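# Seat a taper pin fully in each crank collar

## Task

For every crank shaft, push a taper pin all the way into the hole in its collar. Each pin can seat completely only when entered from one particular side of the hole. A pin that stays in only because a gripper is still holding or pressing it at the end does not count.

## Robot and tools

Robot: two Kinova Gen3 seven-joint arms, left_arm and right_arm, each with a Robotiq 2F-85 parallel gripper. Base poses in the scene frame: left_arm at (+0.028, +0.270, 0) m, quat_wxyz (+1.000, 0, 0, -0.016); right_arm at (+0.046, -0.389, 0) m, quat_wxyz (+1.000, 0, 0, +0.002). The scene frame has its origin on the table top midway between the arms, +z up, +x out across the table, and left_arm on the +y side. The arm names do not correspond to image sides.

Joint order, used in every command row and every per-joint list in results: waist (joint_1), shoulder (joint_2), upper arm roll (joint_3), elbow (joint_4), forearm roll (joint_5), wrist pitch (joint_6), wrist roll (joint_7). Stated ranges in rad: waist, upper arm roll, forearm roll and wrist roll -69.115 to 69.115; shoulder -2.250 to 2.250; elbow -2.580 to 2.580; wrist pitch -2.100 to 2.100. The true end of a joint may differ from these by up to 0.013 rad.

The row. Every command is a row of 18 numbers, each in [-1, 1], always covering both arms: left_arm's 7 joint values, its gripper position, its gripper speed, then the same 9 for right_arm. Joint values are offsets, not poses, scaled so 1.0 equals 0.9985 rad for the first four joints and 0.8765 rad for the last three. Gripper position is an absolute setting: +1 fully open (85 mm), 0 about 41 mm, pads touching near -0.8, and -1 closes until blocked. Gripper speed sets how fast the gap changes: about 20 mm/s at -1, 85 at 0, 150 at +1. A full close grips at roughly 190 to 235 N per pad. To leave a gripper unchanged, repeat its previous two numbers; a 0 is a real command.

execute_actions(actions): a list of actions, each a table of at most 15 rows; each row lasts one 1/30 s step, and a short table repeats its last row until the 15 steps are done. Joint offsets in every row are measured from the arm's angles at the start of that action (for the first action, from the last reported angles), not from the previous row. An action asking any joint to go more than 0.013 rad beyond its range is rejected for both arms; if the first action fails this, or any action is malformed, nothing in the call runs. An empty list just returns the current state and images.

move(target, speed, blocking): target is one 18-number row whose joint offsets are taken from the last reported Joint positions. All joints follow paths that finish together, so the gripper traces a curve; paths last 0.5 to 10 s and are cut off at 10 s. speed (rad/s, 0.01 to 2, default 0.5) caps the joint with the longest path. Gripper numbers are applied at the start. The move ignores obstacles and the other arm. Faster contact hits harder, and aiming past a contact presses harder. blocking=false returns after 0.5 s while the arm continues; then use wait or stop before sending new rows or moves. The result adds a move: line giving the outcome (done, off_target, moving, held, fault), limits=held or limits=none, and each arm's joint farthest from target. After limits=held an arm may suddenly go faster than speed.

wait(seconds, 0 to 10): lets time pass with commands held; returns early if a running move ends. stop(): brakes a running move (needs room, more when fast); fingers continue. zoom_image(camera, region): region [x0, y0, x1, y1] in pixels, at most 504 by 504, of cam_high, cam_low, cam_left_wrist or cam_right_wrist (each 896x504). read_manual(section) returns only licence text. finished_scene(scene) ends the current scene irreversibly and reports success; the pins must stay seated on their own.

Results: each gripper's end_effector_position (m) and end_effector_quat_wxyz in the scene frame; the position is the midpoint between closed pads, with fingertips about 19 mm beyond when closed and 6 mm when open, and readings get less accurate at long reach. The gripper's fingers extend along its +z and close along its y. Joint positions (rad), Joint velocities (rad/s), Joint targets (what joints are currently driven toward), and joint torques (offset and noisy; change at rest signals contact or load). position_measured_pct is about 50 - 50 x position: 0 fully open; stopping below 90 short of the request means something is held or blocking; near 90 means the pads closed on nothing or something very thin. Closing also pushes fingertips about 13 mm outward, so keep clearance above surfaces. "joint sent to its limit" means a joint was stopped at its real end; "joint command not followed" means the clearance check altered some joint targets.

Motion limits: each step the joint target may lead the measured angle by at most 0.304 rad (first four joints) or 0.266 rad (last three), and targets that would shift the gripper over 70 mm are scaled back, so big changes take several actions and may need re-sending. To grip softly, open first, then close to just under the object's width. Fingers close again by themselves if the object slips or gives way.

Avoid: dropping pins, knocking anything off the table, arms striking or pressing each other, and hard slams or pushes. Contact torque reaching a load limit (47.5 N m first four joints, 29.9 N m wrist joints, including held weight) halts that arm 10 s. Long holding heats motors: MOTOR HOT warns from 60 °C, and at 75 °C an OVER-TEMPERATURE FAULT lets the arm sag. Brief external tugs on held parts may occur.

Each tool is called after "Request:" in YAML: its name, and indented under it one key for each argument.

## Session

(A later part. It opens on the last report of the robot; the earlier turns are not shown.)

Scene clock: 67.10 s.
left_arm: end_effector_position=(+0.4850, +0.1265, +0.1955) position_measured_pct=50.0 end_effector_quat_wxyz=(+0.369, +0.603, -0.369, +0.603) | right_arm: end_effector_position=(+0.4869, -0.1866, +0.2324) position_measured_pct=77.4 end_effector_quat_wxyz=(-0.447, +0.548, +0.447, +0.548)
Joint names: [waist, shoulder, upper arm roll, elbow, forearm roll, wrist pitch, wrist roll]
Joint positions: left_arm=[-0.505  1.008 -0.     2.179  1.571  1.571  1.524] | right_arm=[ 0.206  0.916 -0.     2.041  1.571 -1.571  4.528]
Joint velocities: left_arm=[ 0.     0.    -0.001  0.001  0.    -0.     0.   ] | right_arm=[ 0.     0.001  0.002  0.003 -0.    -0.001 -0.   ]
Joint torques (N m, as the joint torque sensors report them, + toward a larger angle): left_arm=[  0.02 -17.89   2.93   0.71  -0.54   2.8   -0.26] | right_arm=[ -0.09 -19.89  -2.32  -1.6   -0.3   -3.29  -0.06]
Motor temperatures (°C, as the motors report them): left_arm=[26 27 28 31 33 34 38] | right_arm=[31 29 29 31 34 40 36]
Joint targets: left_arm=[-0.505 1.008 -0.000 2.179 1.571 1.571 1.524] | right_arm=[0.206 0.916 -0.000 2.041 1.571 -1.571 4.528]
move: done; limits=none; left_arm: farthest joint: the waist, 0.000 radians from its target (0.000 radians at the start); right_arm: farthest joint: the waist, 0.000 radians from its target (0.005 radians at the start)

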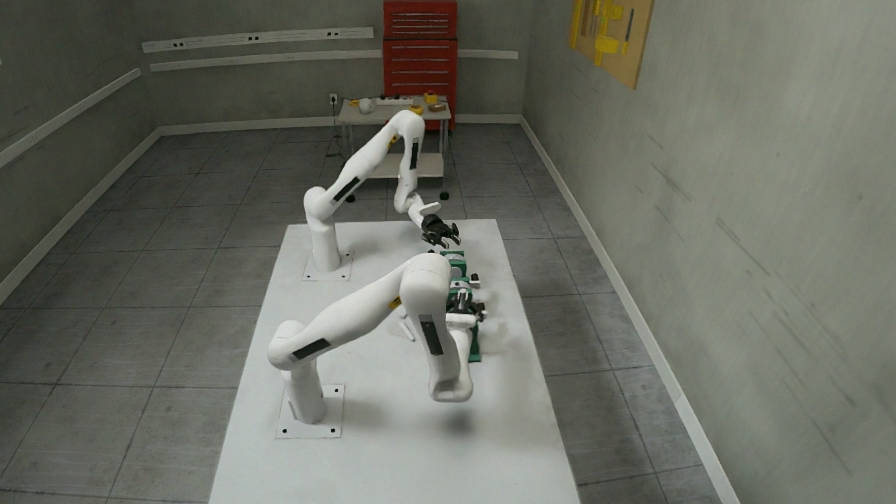

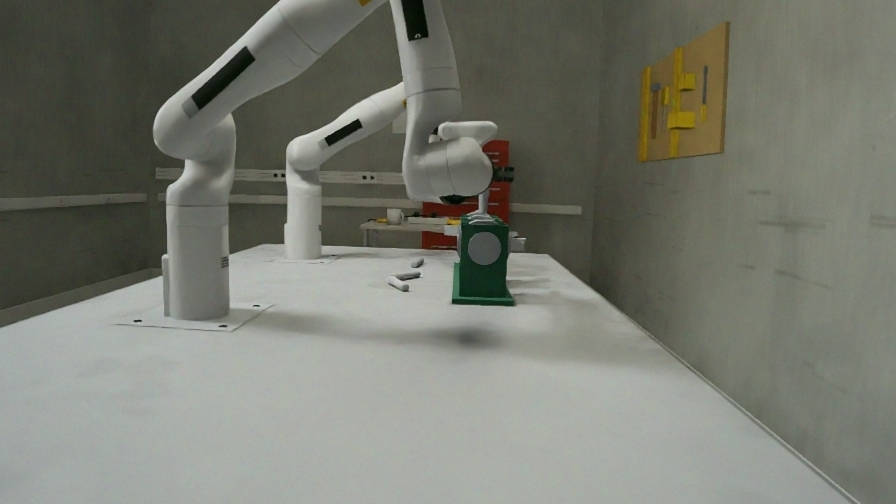

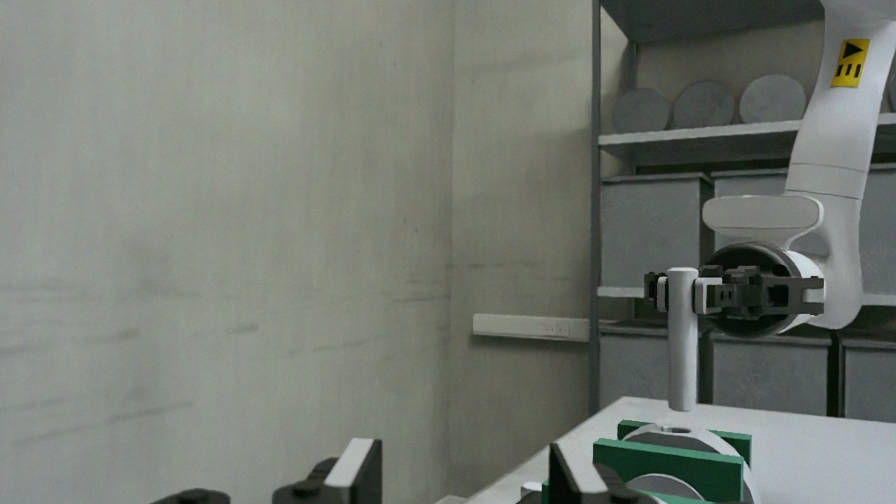

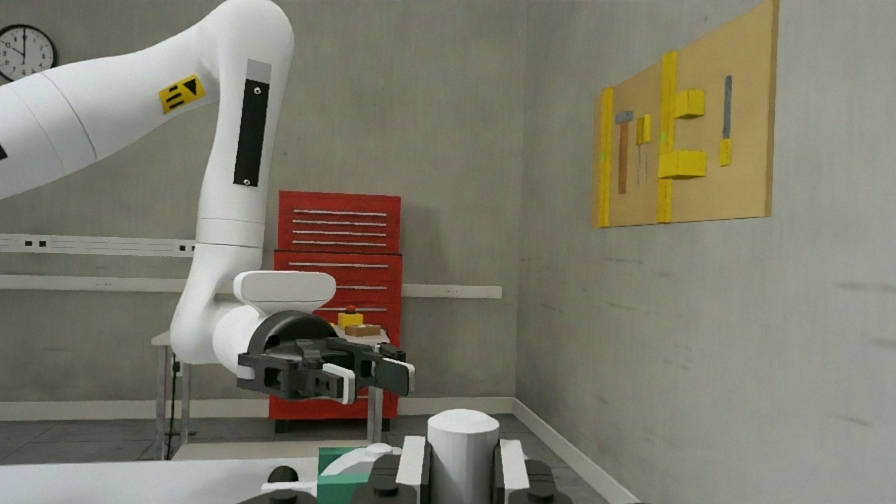

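Request:
move:
  target: [0,0,0,0,0,0,0,0,0,-0.0015,0.0279,0,-0.0162,0,0,0.0134,-1,0]
  speed: 0.05

Request:
zoom_image:
  camera: "cam_left_wrist"
  region: [630,370,730,460]

Scene clock: 68.40 s.
left_arm: end_effector_position=(+0.4850, +0.1265, +0.1955) position_measured_pct=50.0 end_effector_quat_wxyz=(+0.369, +0.603, -0.369, +0.603) | right_arm: end_effector_position=(+0.4899, -0.1866, +0.2224) position_measured_pct=77.4 end_effector_quat_wxyz=(-0.447, +0.547, +0.447, +0.548)
Joint names: [waist, shoulder, upper arm roll, elbow, forearm roll, wrist pitch, wrist roll]
Joint positions: left_arm=[-0.505  1.008 -0.     2.179  1.571  1.571  1.524] | right_arm=[ 0.204  0.943 -0.     2.025  1.571 -1.571  4.54 ]
Joint velocities: left_arm=[ 0.     0.    -0.     0.     0.     0.001  0.   ] | right_arm=[-0.     0.002  0.001 -0.003 -0.    -0.    -0.   ]
Joint torques (N m, as the joint torque sensors report them, + toward a larger angle): left_arm=[ -0.19 -17.22   2.32   0.21  -0.14   2.66   0.06] | right_arm=[ -0.13 -19.05  -1.95  -1.29  -0.54  -3.22  -0.14]
Motor temperatures (°C, as the motors report them): left_arm=[26 27 28 31 33 34 38] | right_arm=[31 29 29 31 34 40 36]
Joint targets: left_arm=[-0.505 1.008 -0.000 2.179 1.571 1.571 1.524] | right_arm=[0.204 0.944 -0.000 2.025 1.571 -1.571 4.540]
move: done; limits=none; left_arm: farthest joint: the waist, 0.000 radians from its target (0.000 radians at the start); right_arm: farthest joint: the shoulder, 0.001 radians from its target (0.028 radians at the start)

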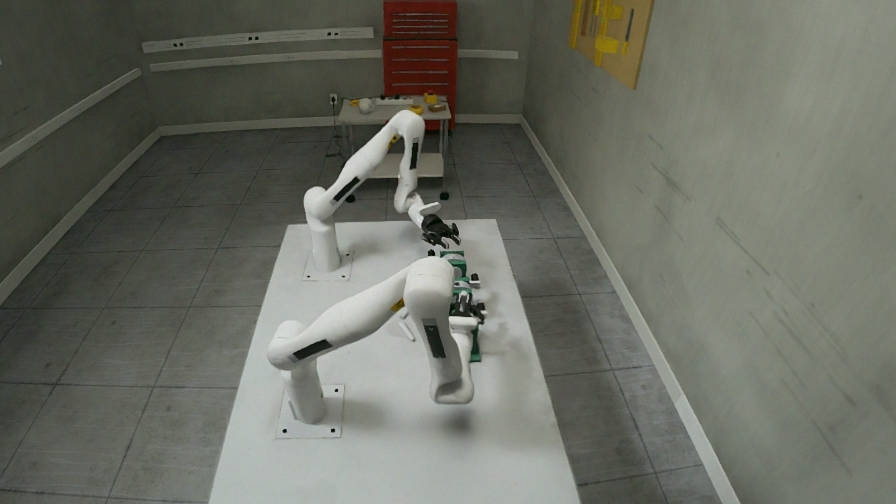

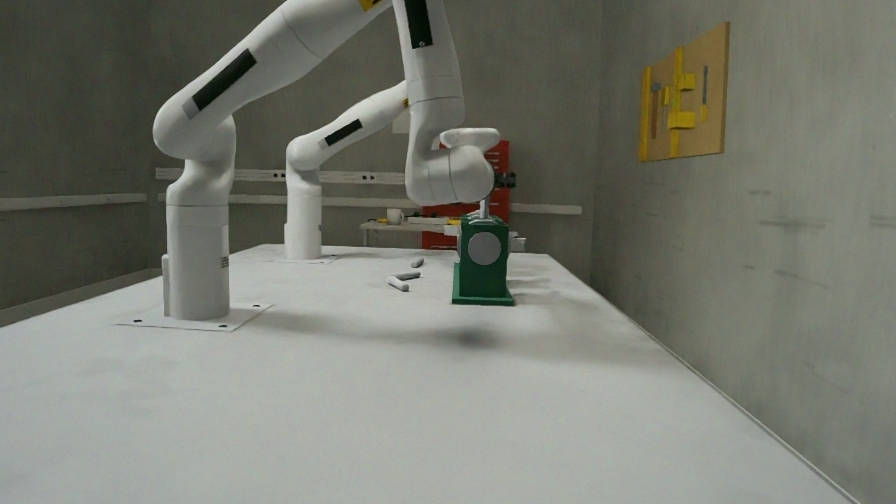

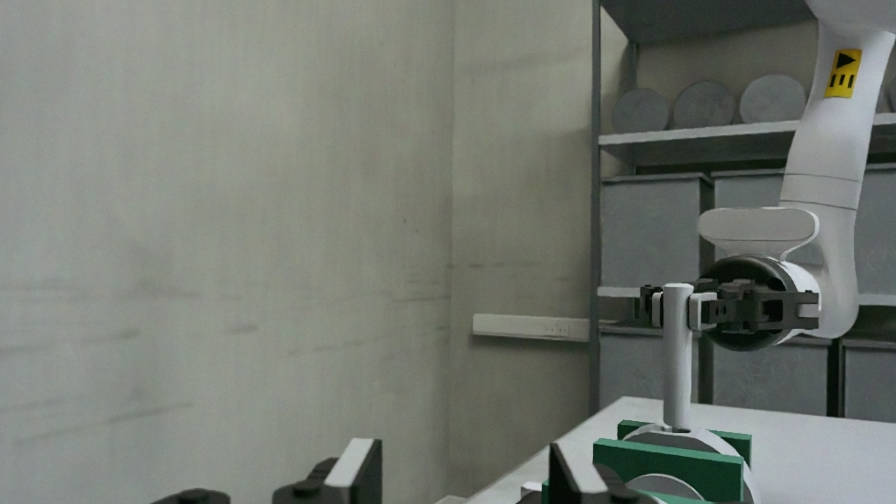

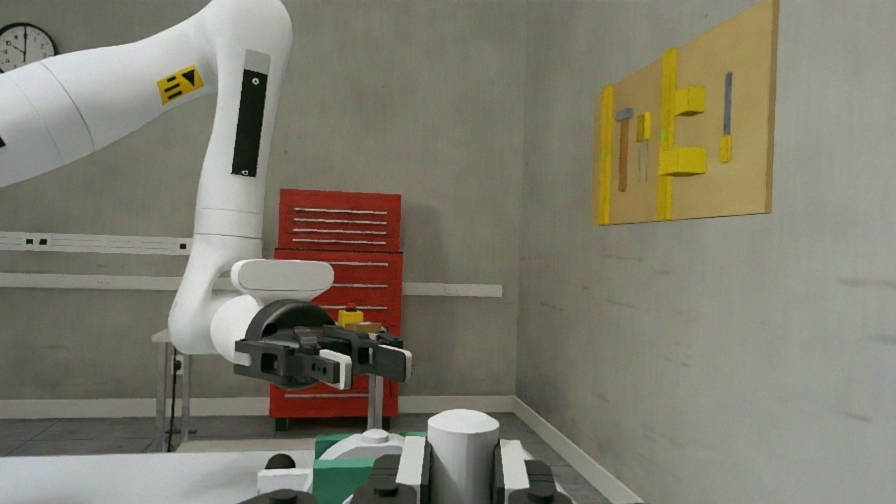

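Region (630, 370, 730, 460) of cam_left_wrist's 896x504 image, scaled by 5.040; it fills the top 454 rows of this view, and the rest is white.

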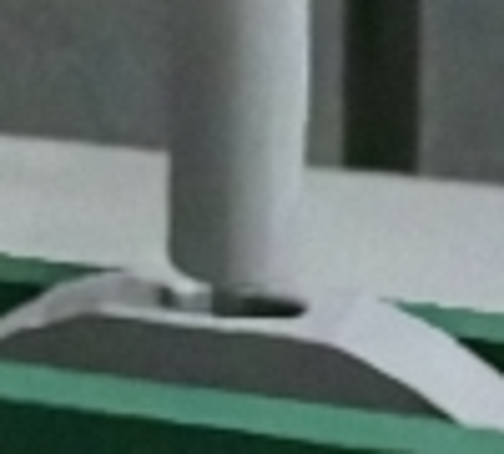

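Request:
move:
  target: [0,0,0,0,0,0,0,0,0,0,0.0215,0,-0.0040,0,0,0.02,-1,0]
  speed: 0.02

Request:
zoom_image:
  camera: "cam_left_wrist"
  region: [630,370,730,460]

Scene clock: 69.97 s.
left_arm: end_effector_position=(+0.4850, +0.1265, +0.1955) position_measured_pct=50.0 end_effector_quat_wxyz=(+0.369, +0.603, -0.369, +0.603) | right_arm: end_effector_position=(+0.4902, -0.1871, +0.2166) position_measured_pct=77.4 end_effector_quat_wxyz=(-0.447, +0.546, +0.447, +0.550)
Joint names: [waist, shoulder, upper arm roll, elbow, forearm roll, wrist pitch, wrist roll]
Joint positions: left_arm=[-0.505  1.008 -0.     2.179  1.571  1.571  1.524] | right_arm=[ 0.206  0.962 -0.001  2.021  1.57  -1.575  4.557]
Joint velocities: left_arm=[ 0.    -0.001 -0.002  0.001  0.    -0.     0.   ] | right_arm=[ 0.    -0.001  0.001  0.     0.     0.001  0.   ]
Joint torques (N m, as the joint torque sensors report them, + toward a larger angle): left_arm=[ -0.2  -17.27   2.12   0.48  -0.48   2.7   -0.27] | right_arm=[ -1.42 -16.31  -1.38  -1.14  -0.54  -1.12   0.09]
Motor temperatures (°C, as the motors report them): left_arm=[26 27 28 31 33 34 38] | right_arm=[31 29 29 31 34 40 36]
Joint targets: left_arm=[-0.505 1.008 -0.000 2.179 1.571 1.571 1.524] | right_arm=[0.204 0.965 -0.000 2.021 1.571 -1.571 4.557]
move: done; limits=none; left_arm: farthest joint: the waist, 0.000 radians from its target (0.000 radians at the start); right_arm: farthest joint: the wrist pitch, 0.004 radians from its target (0.000 radians at the start)

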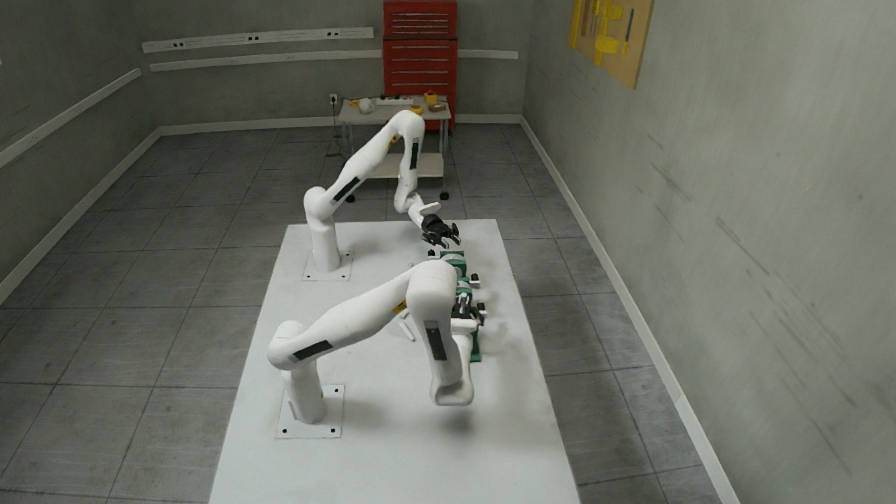

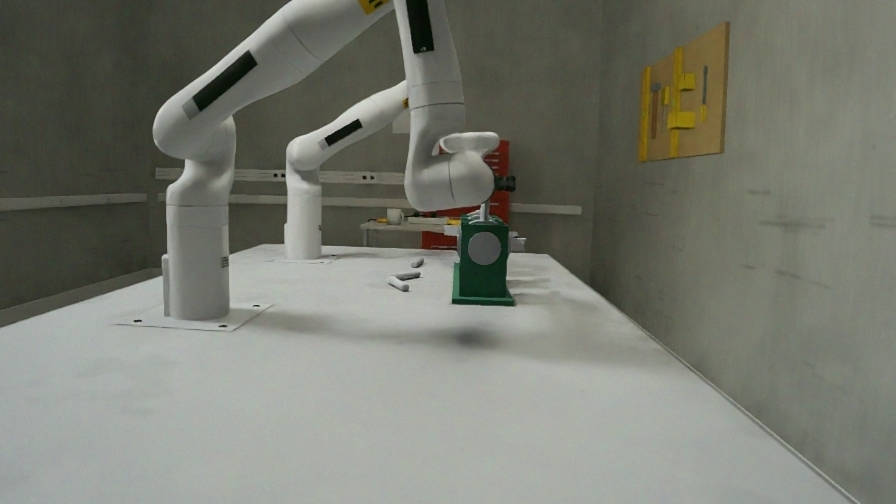

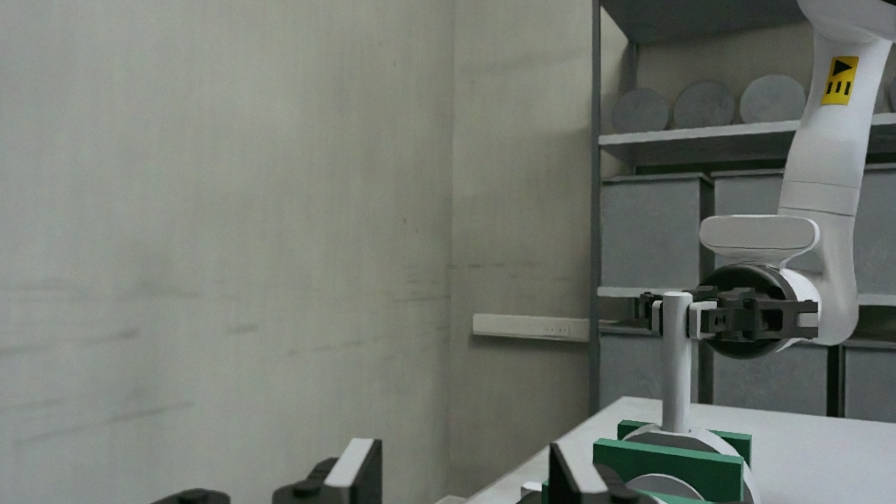

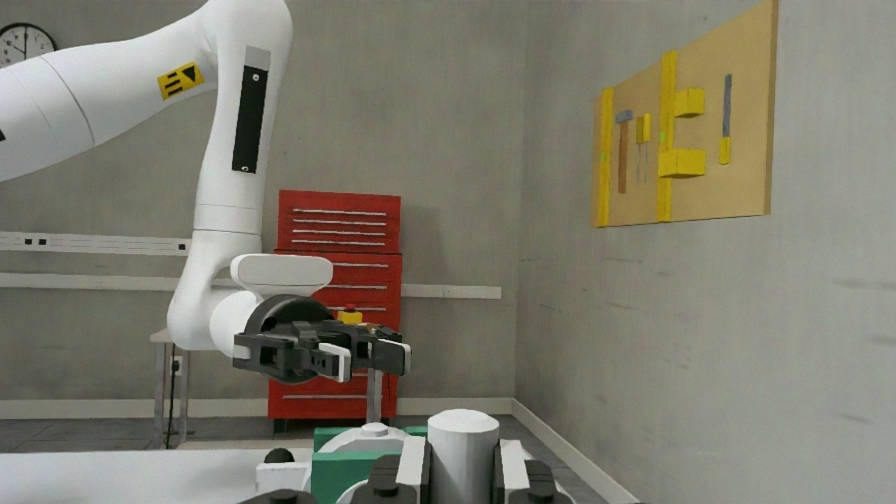

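Region (630, 370, 730, 460) of cam_left_wrist's 896x504 image, scaled by 5.040; it fills the top 454 rows of this view, and the rest is white.

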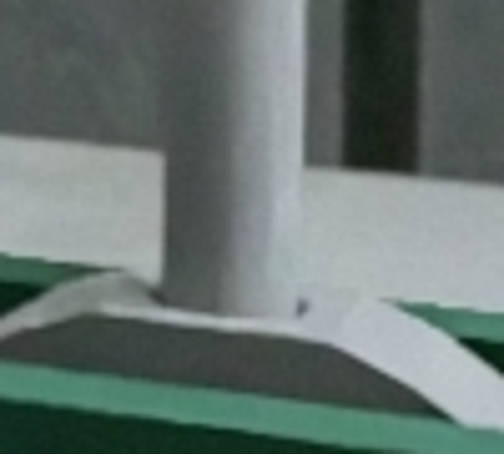

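Request:
move:
  target: [0,0,0,0,0,0,0,0,0,0.003,0.002,0,0.005,0,0.004,0.006,-1,0]
  speed: 0.01

Scene clock: 70.97 s.
left_arm: end_effector_position=(+0.4850, +0.1265, +0.1955) position_measured_pct=50.0 end_effector_quat_wxyz=(+0.369, +0.603, -0.369, +0.603) | right_arm: end_effector_position=(+0.4895, -0.1882, +0.2145) position_measured_pct=77.4 end_effector_quat_wxyz=(-0.446, +0.548, +0.446, +0.550)
Joint names: [waist, shoulder, upper arm roll, elbow, forearm roll, wrist pitch, wrist roll]
Joint positions: left_arm=[-0.505  1.008 -0.     2.179  1.571  1.571  1.524] | right_arm=[ 0.209  0.964 -0.     2.026  1.57  -1.571  4.562]
Joint velocities: left_arm=[-0.    -0.001  0.001  0.001  0.    -0.     0.   ] | right_arm=[ 0.     0.001 -0.001 -0.002  0.    -0.001 -0.   ]
Joint torques (N m, as the joint torque sensors report them, + toward a larger angle): left_arm=[ -0.13 -17.11   2.56   0.16  -0.22   2.85   0.28] | right_arm=[  0.01 -19.19  -1.95  -0.7   -0.3   -3.05  -0.14]
Motor temperatures (°C, as the motors report them): left_arm=[26 27 28 31 33 34 38] | right_arm=[31 29 29 31 34 40 36]
Joint targets: left_arm=[-0.505 1.008 -0.000 2.179 1.571 1.571 1.524] | right_arm=[0.209 0.964 -0.001 2.026 1.570 -1.571 4.562]
move: done; limits=none; left_arm: farthest joint: the waist, 0.000 radians from its target (0.000 radians at the start); right_arm: farthest joint: the upper arm roll, 0.001 radians from its target (0.000 radians at the start)

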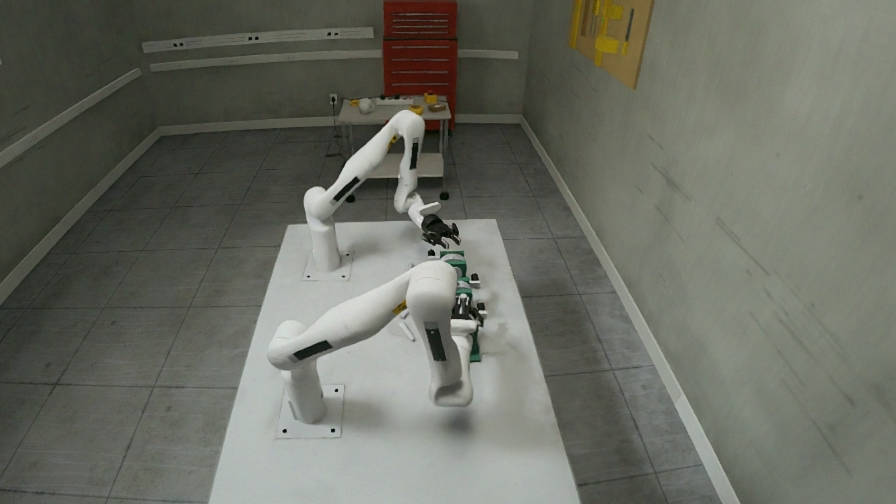

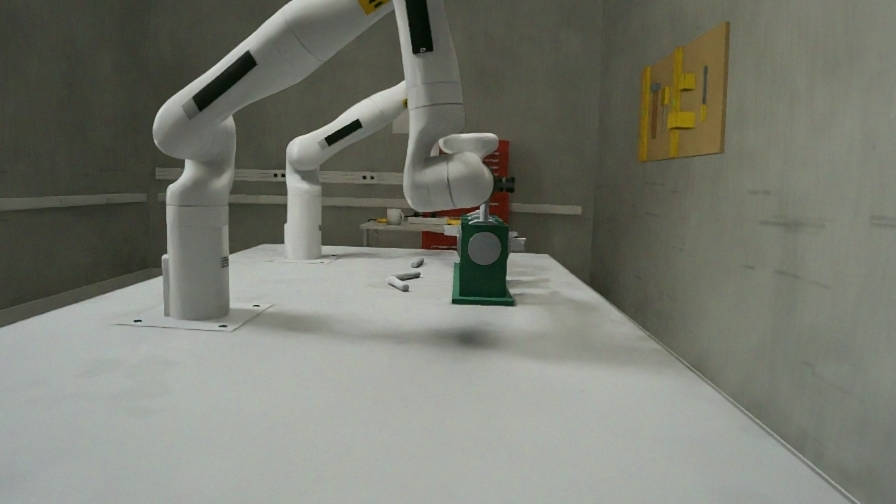

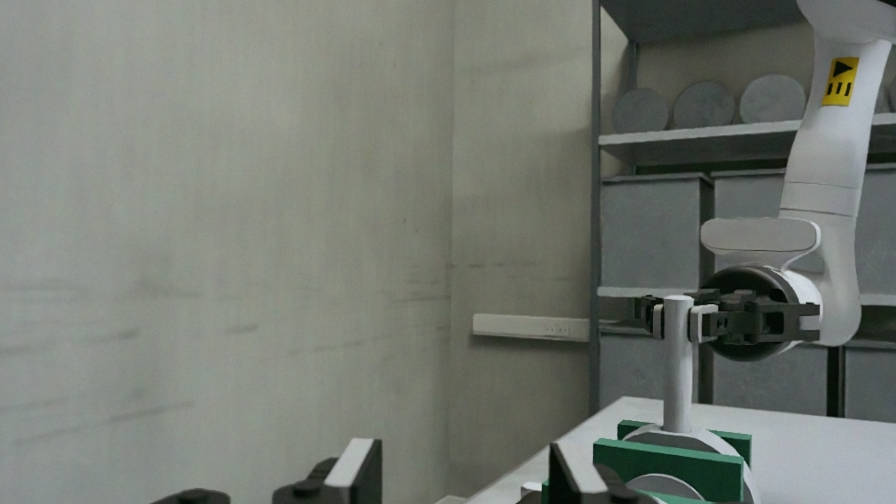

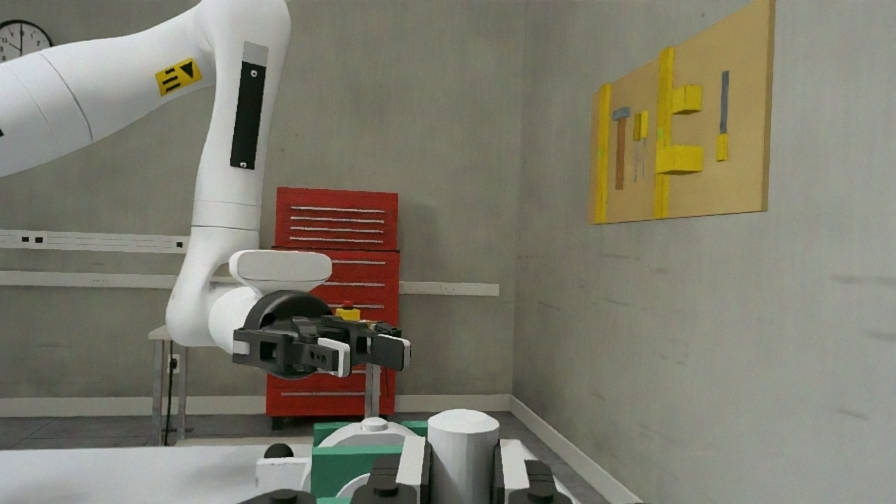

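Request:
move:
  target: [0,0,0,0,0,0,0,0,0,0.001,0.0447,0,-0.0105,0,0,0.039,-1,0]
  speed: 0.04

Scene clock: 72.50 s.
left_arm: end_effector_position=(+0.4850, +0.1265, +0.1955) position_measured_pct=50.0 end_effector_quat_wxyz=(+0.369, +0.603, -0.369, +0.603) | right_arm: end_effector_position=(+0.4897, -0.1885, +0.1976) position_measured_pct=77.4 end_effector_quat_wxyz=(-0.445, +0.548, +0.446, +0.550)
Joint names: [waist, shoulder, upper arm roll, elbow, forearm roll, wrist pitch, wrist roll]
Joint positions: left_arm=[-0.505  1.008 -0.     2.179  1.571  1.571  1.524] | right_arm=[ 0.21   1.008 -0.001  2.015  1.57  -1.571  4.597]
Joint velocities: left_arm=[-0.    -0.001  0.001  0.     0.     0.001 -0.   ] | right_arm=[ 0.     0.004 -0.001  0.    -0.    -0.001  0.   ]
Joint torques (N m, as the joint torque sensors report them, + toward a larger angle): left_arm=[  0.13 -17.38   2.53   0.65  -0.19   2.68  -0.11] | right_arm=[ -0.3  -19.15  -2.29  -0.53  -0.1   -2.9   -0.11]
Motor temperatures (°C, as the motors report them): left_arm=[26 27 28 31 33 34 38] | right_arm=[31 29 29 31 34 40 36]
Joint targets: left_arm=[-0.505 1.008 -0.000 2.179 1.571 1.571 1.524] | right_arm=[0.210 1.008 -0.000 2.015 1.570 -1.571 4.597]
move: done; limits=none; left_arm: farthest joint: the waist, 0.000 radians from its target (0.000 radians at the start); right_arm: farthest joint: the shoulder, 0.001 radians from its target (0.045 radians at the start)

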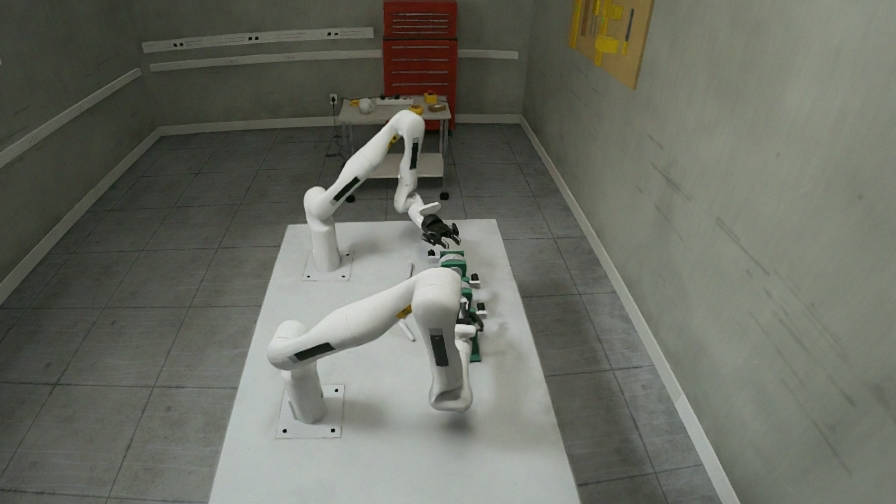

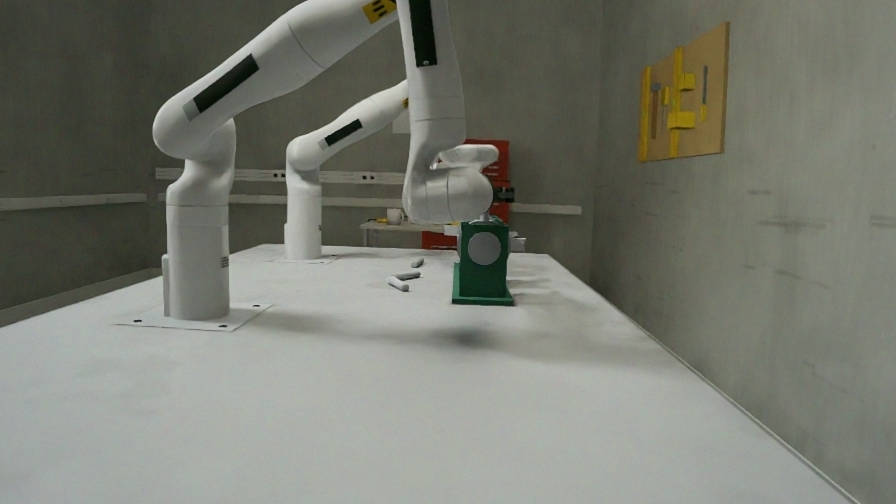

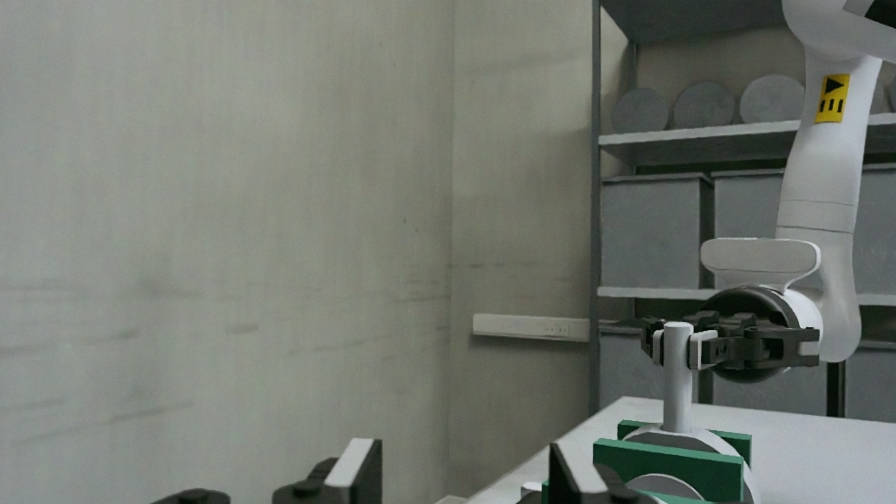

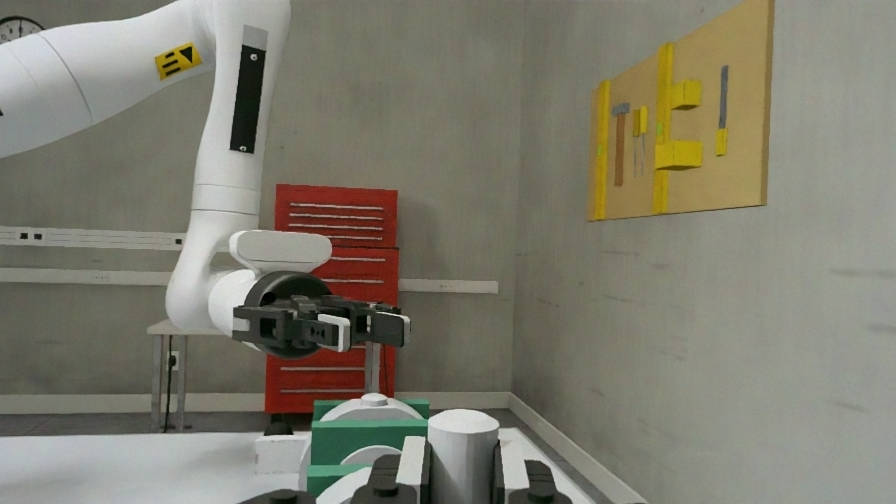

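Request:
move:
  target: [0,0,0,0,0,0,0,-1,0,0,0,0,0,0,0,0,0,0]

Request:
move:
  target: [0,-0.4937,0,-0.33,-1,-0.2,0,-1,0,0,-0.4875,0,-0.105,0.7,0.3,-0.7,0,0]
  speed: 0.8

Scene clock: 74.13 s.
left_arm: end_effector_position=(+0.4850, +0.1265, +0.1955) position_measured_pct=91.7 end_effector_quat_wxyz=(+0.369, +0.603, -0.369, +0.603) | right_arm: end_effector_position=(+0.4897, -0.1885, +0.1976) position_measured_pct=50.0 end_effector_quat_wxyz=(-0.445, +0.548, +0.446, +0.550)
Joint names: [waist, shoulder, upper arm roll, elbow, forearm roll, wrist pitch, wrist roll]
Joint positions: left_arm=[-0.505  1.008 -0.     2.179  1.571  1.571  1.524] | right_arm=[ 0.21   1.008 -0.001  2.015  1.57  -1.571  4.597]
Joint velocities: left_arm=[ 0.    -0.    -0.001  0.    -0.    -0.001 -0.   ] | right_arm=[ 0.     0.001  0.001  0.002  0.    -0.     0.   ]
Joint torques (N m, as the joint torque sensors report them, + toward a larger angle): left_arm=[ -0.28 -17.29   2.13   0.22  -0.27   2.84  -0.35] | right_arm=[  0.25 -18.85  -1.99  -0.85  -0.05  -2.7    0.02]
Motor temperatures (°C, as the motors report them): left_arm=[26 27 28 31 33 34 38] | right_arm=[31 29 29 31 34 40 36]
Joint targets: left_arm=[-0.505 1.008 -0.000 2.179 1.571 1.571 1.524] | right_arm=[0.210 1.008 -0.001 2.015 1.570 -1.571 4.597]
move: done; limits=none; left_arm: farthest joint: the waist, 0.000 radians from its target (0.000 radians at the start); right_arm: farthest joint: the waist, 0.000 radians from its target (0.000 radians at the start)

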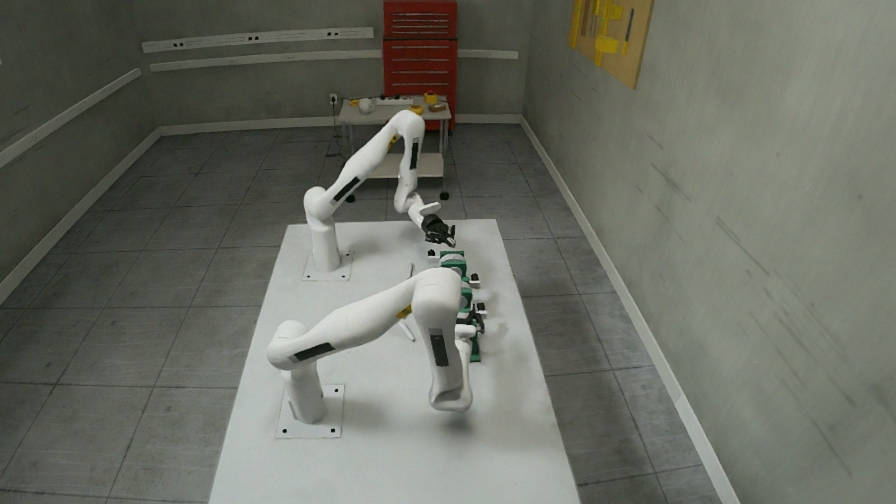

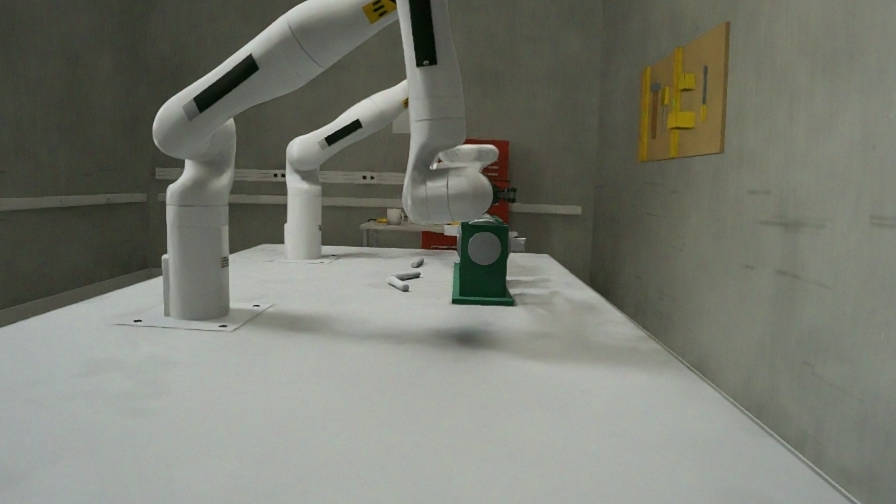

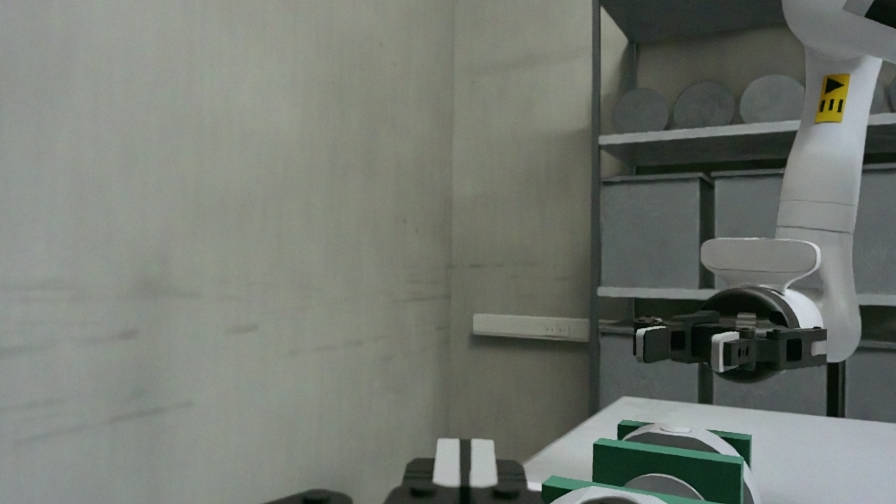

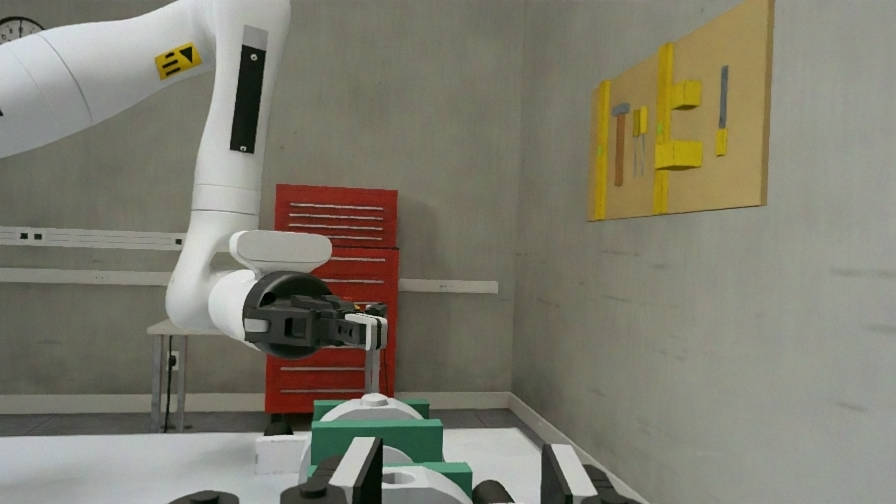

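Scene clock: 75.80 s.
left_arm: end_effector_position=(+0.3934, +0.2087, +0.2232) position_measured_pct=91.7 end_effector_quat_wxyz=(-0.200, -0.344, +0.842, -0.365) | right_arm: end_effector_position=(+0.4201, -0.2404, +0.2376) position_measured_pct=50.0 end_effector_quat_wxyz=(-0.354, +0.601, +0.646, +0.309)
Joint names: [waist, shoulder, upper arm roll, elbow, forearm roll, wrist pitch, wrist roll]
Joint positions: left_arm=[-0.505  0.515 -0.     1.85   0.695  1.396  1.524] | right_arm=[ 0.21   0.521 -0.001  1.91   2.183 -1.308  3.983]
Joint velocities: left_arm=[ 0.001 -0.003 -0.     0.     0.     0.001 -0.   ] | right_arm=[-0.    -0.001 -0.    -0.003  0.    -0.    -0.   ]
Joint torques (N m, as the joint torque sensors report them, + toward a larger angle): left_arm=[ -0.26 -15.71   0.9   -5.49   1.12   1.52  -0.04] | right_arm=[ -0.53 -15.8   -0.53  -4.65  -1.54  -1.59  -0.11]
Motor temperatures (°C, as the motors report them): left_arm=[26 27 28 31 33 34 38] | right_arm=[31 29 29 31 34 40 36]
Joint targets: left_arm=[-0.505 0.515 -0.000 1.850 0.695 1.396 1.524] | right_arm=[0.210 0.521 -0.001 1.910 2.183 -1.308 3.983]
move: done; limits=none; left_arm: farthest joint: the waist, 0.000 radians from its target (0.000 radians at the start); right_arm: farthest joint: the waist, 0.000 radians from its target (0.000 radians at the start)

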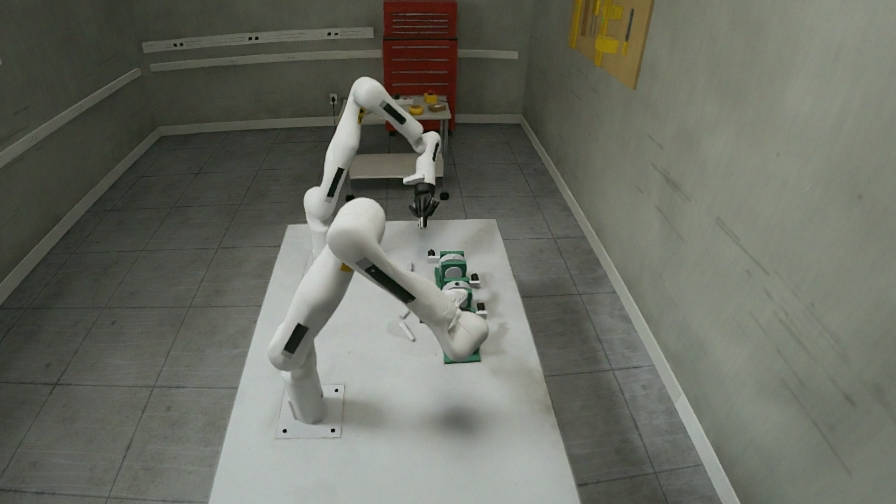

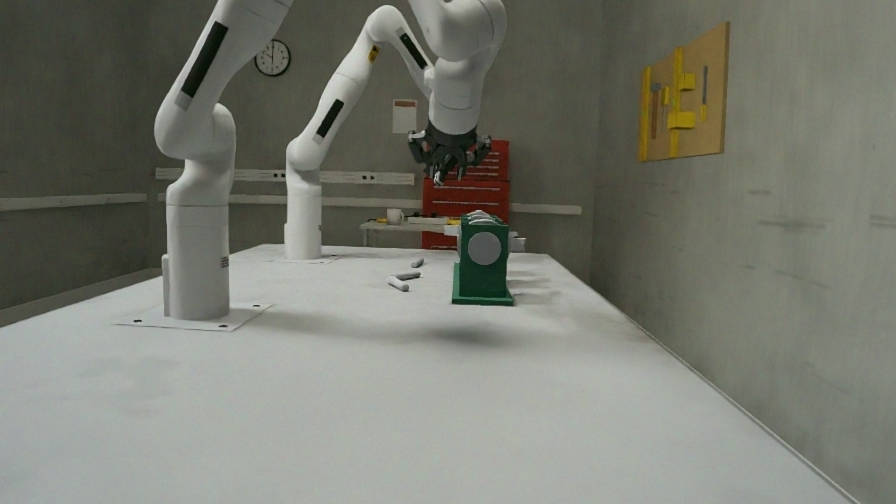

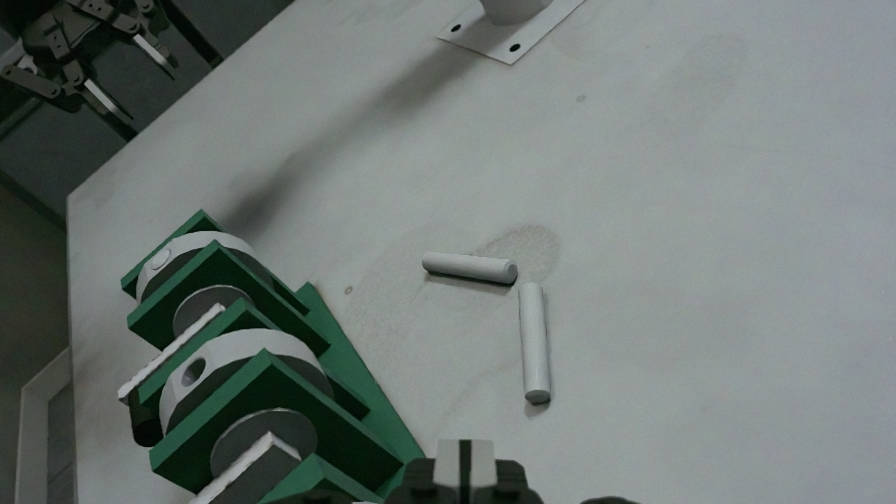

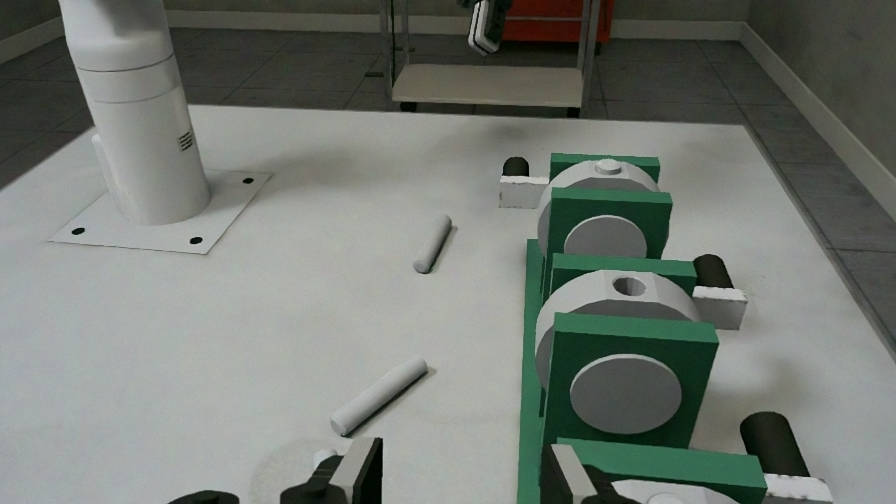

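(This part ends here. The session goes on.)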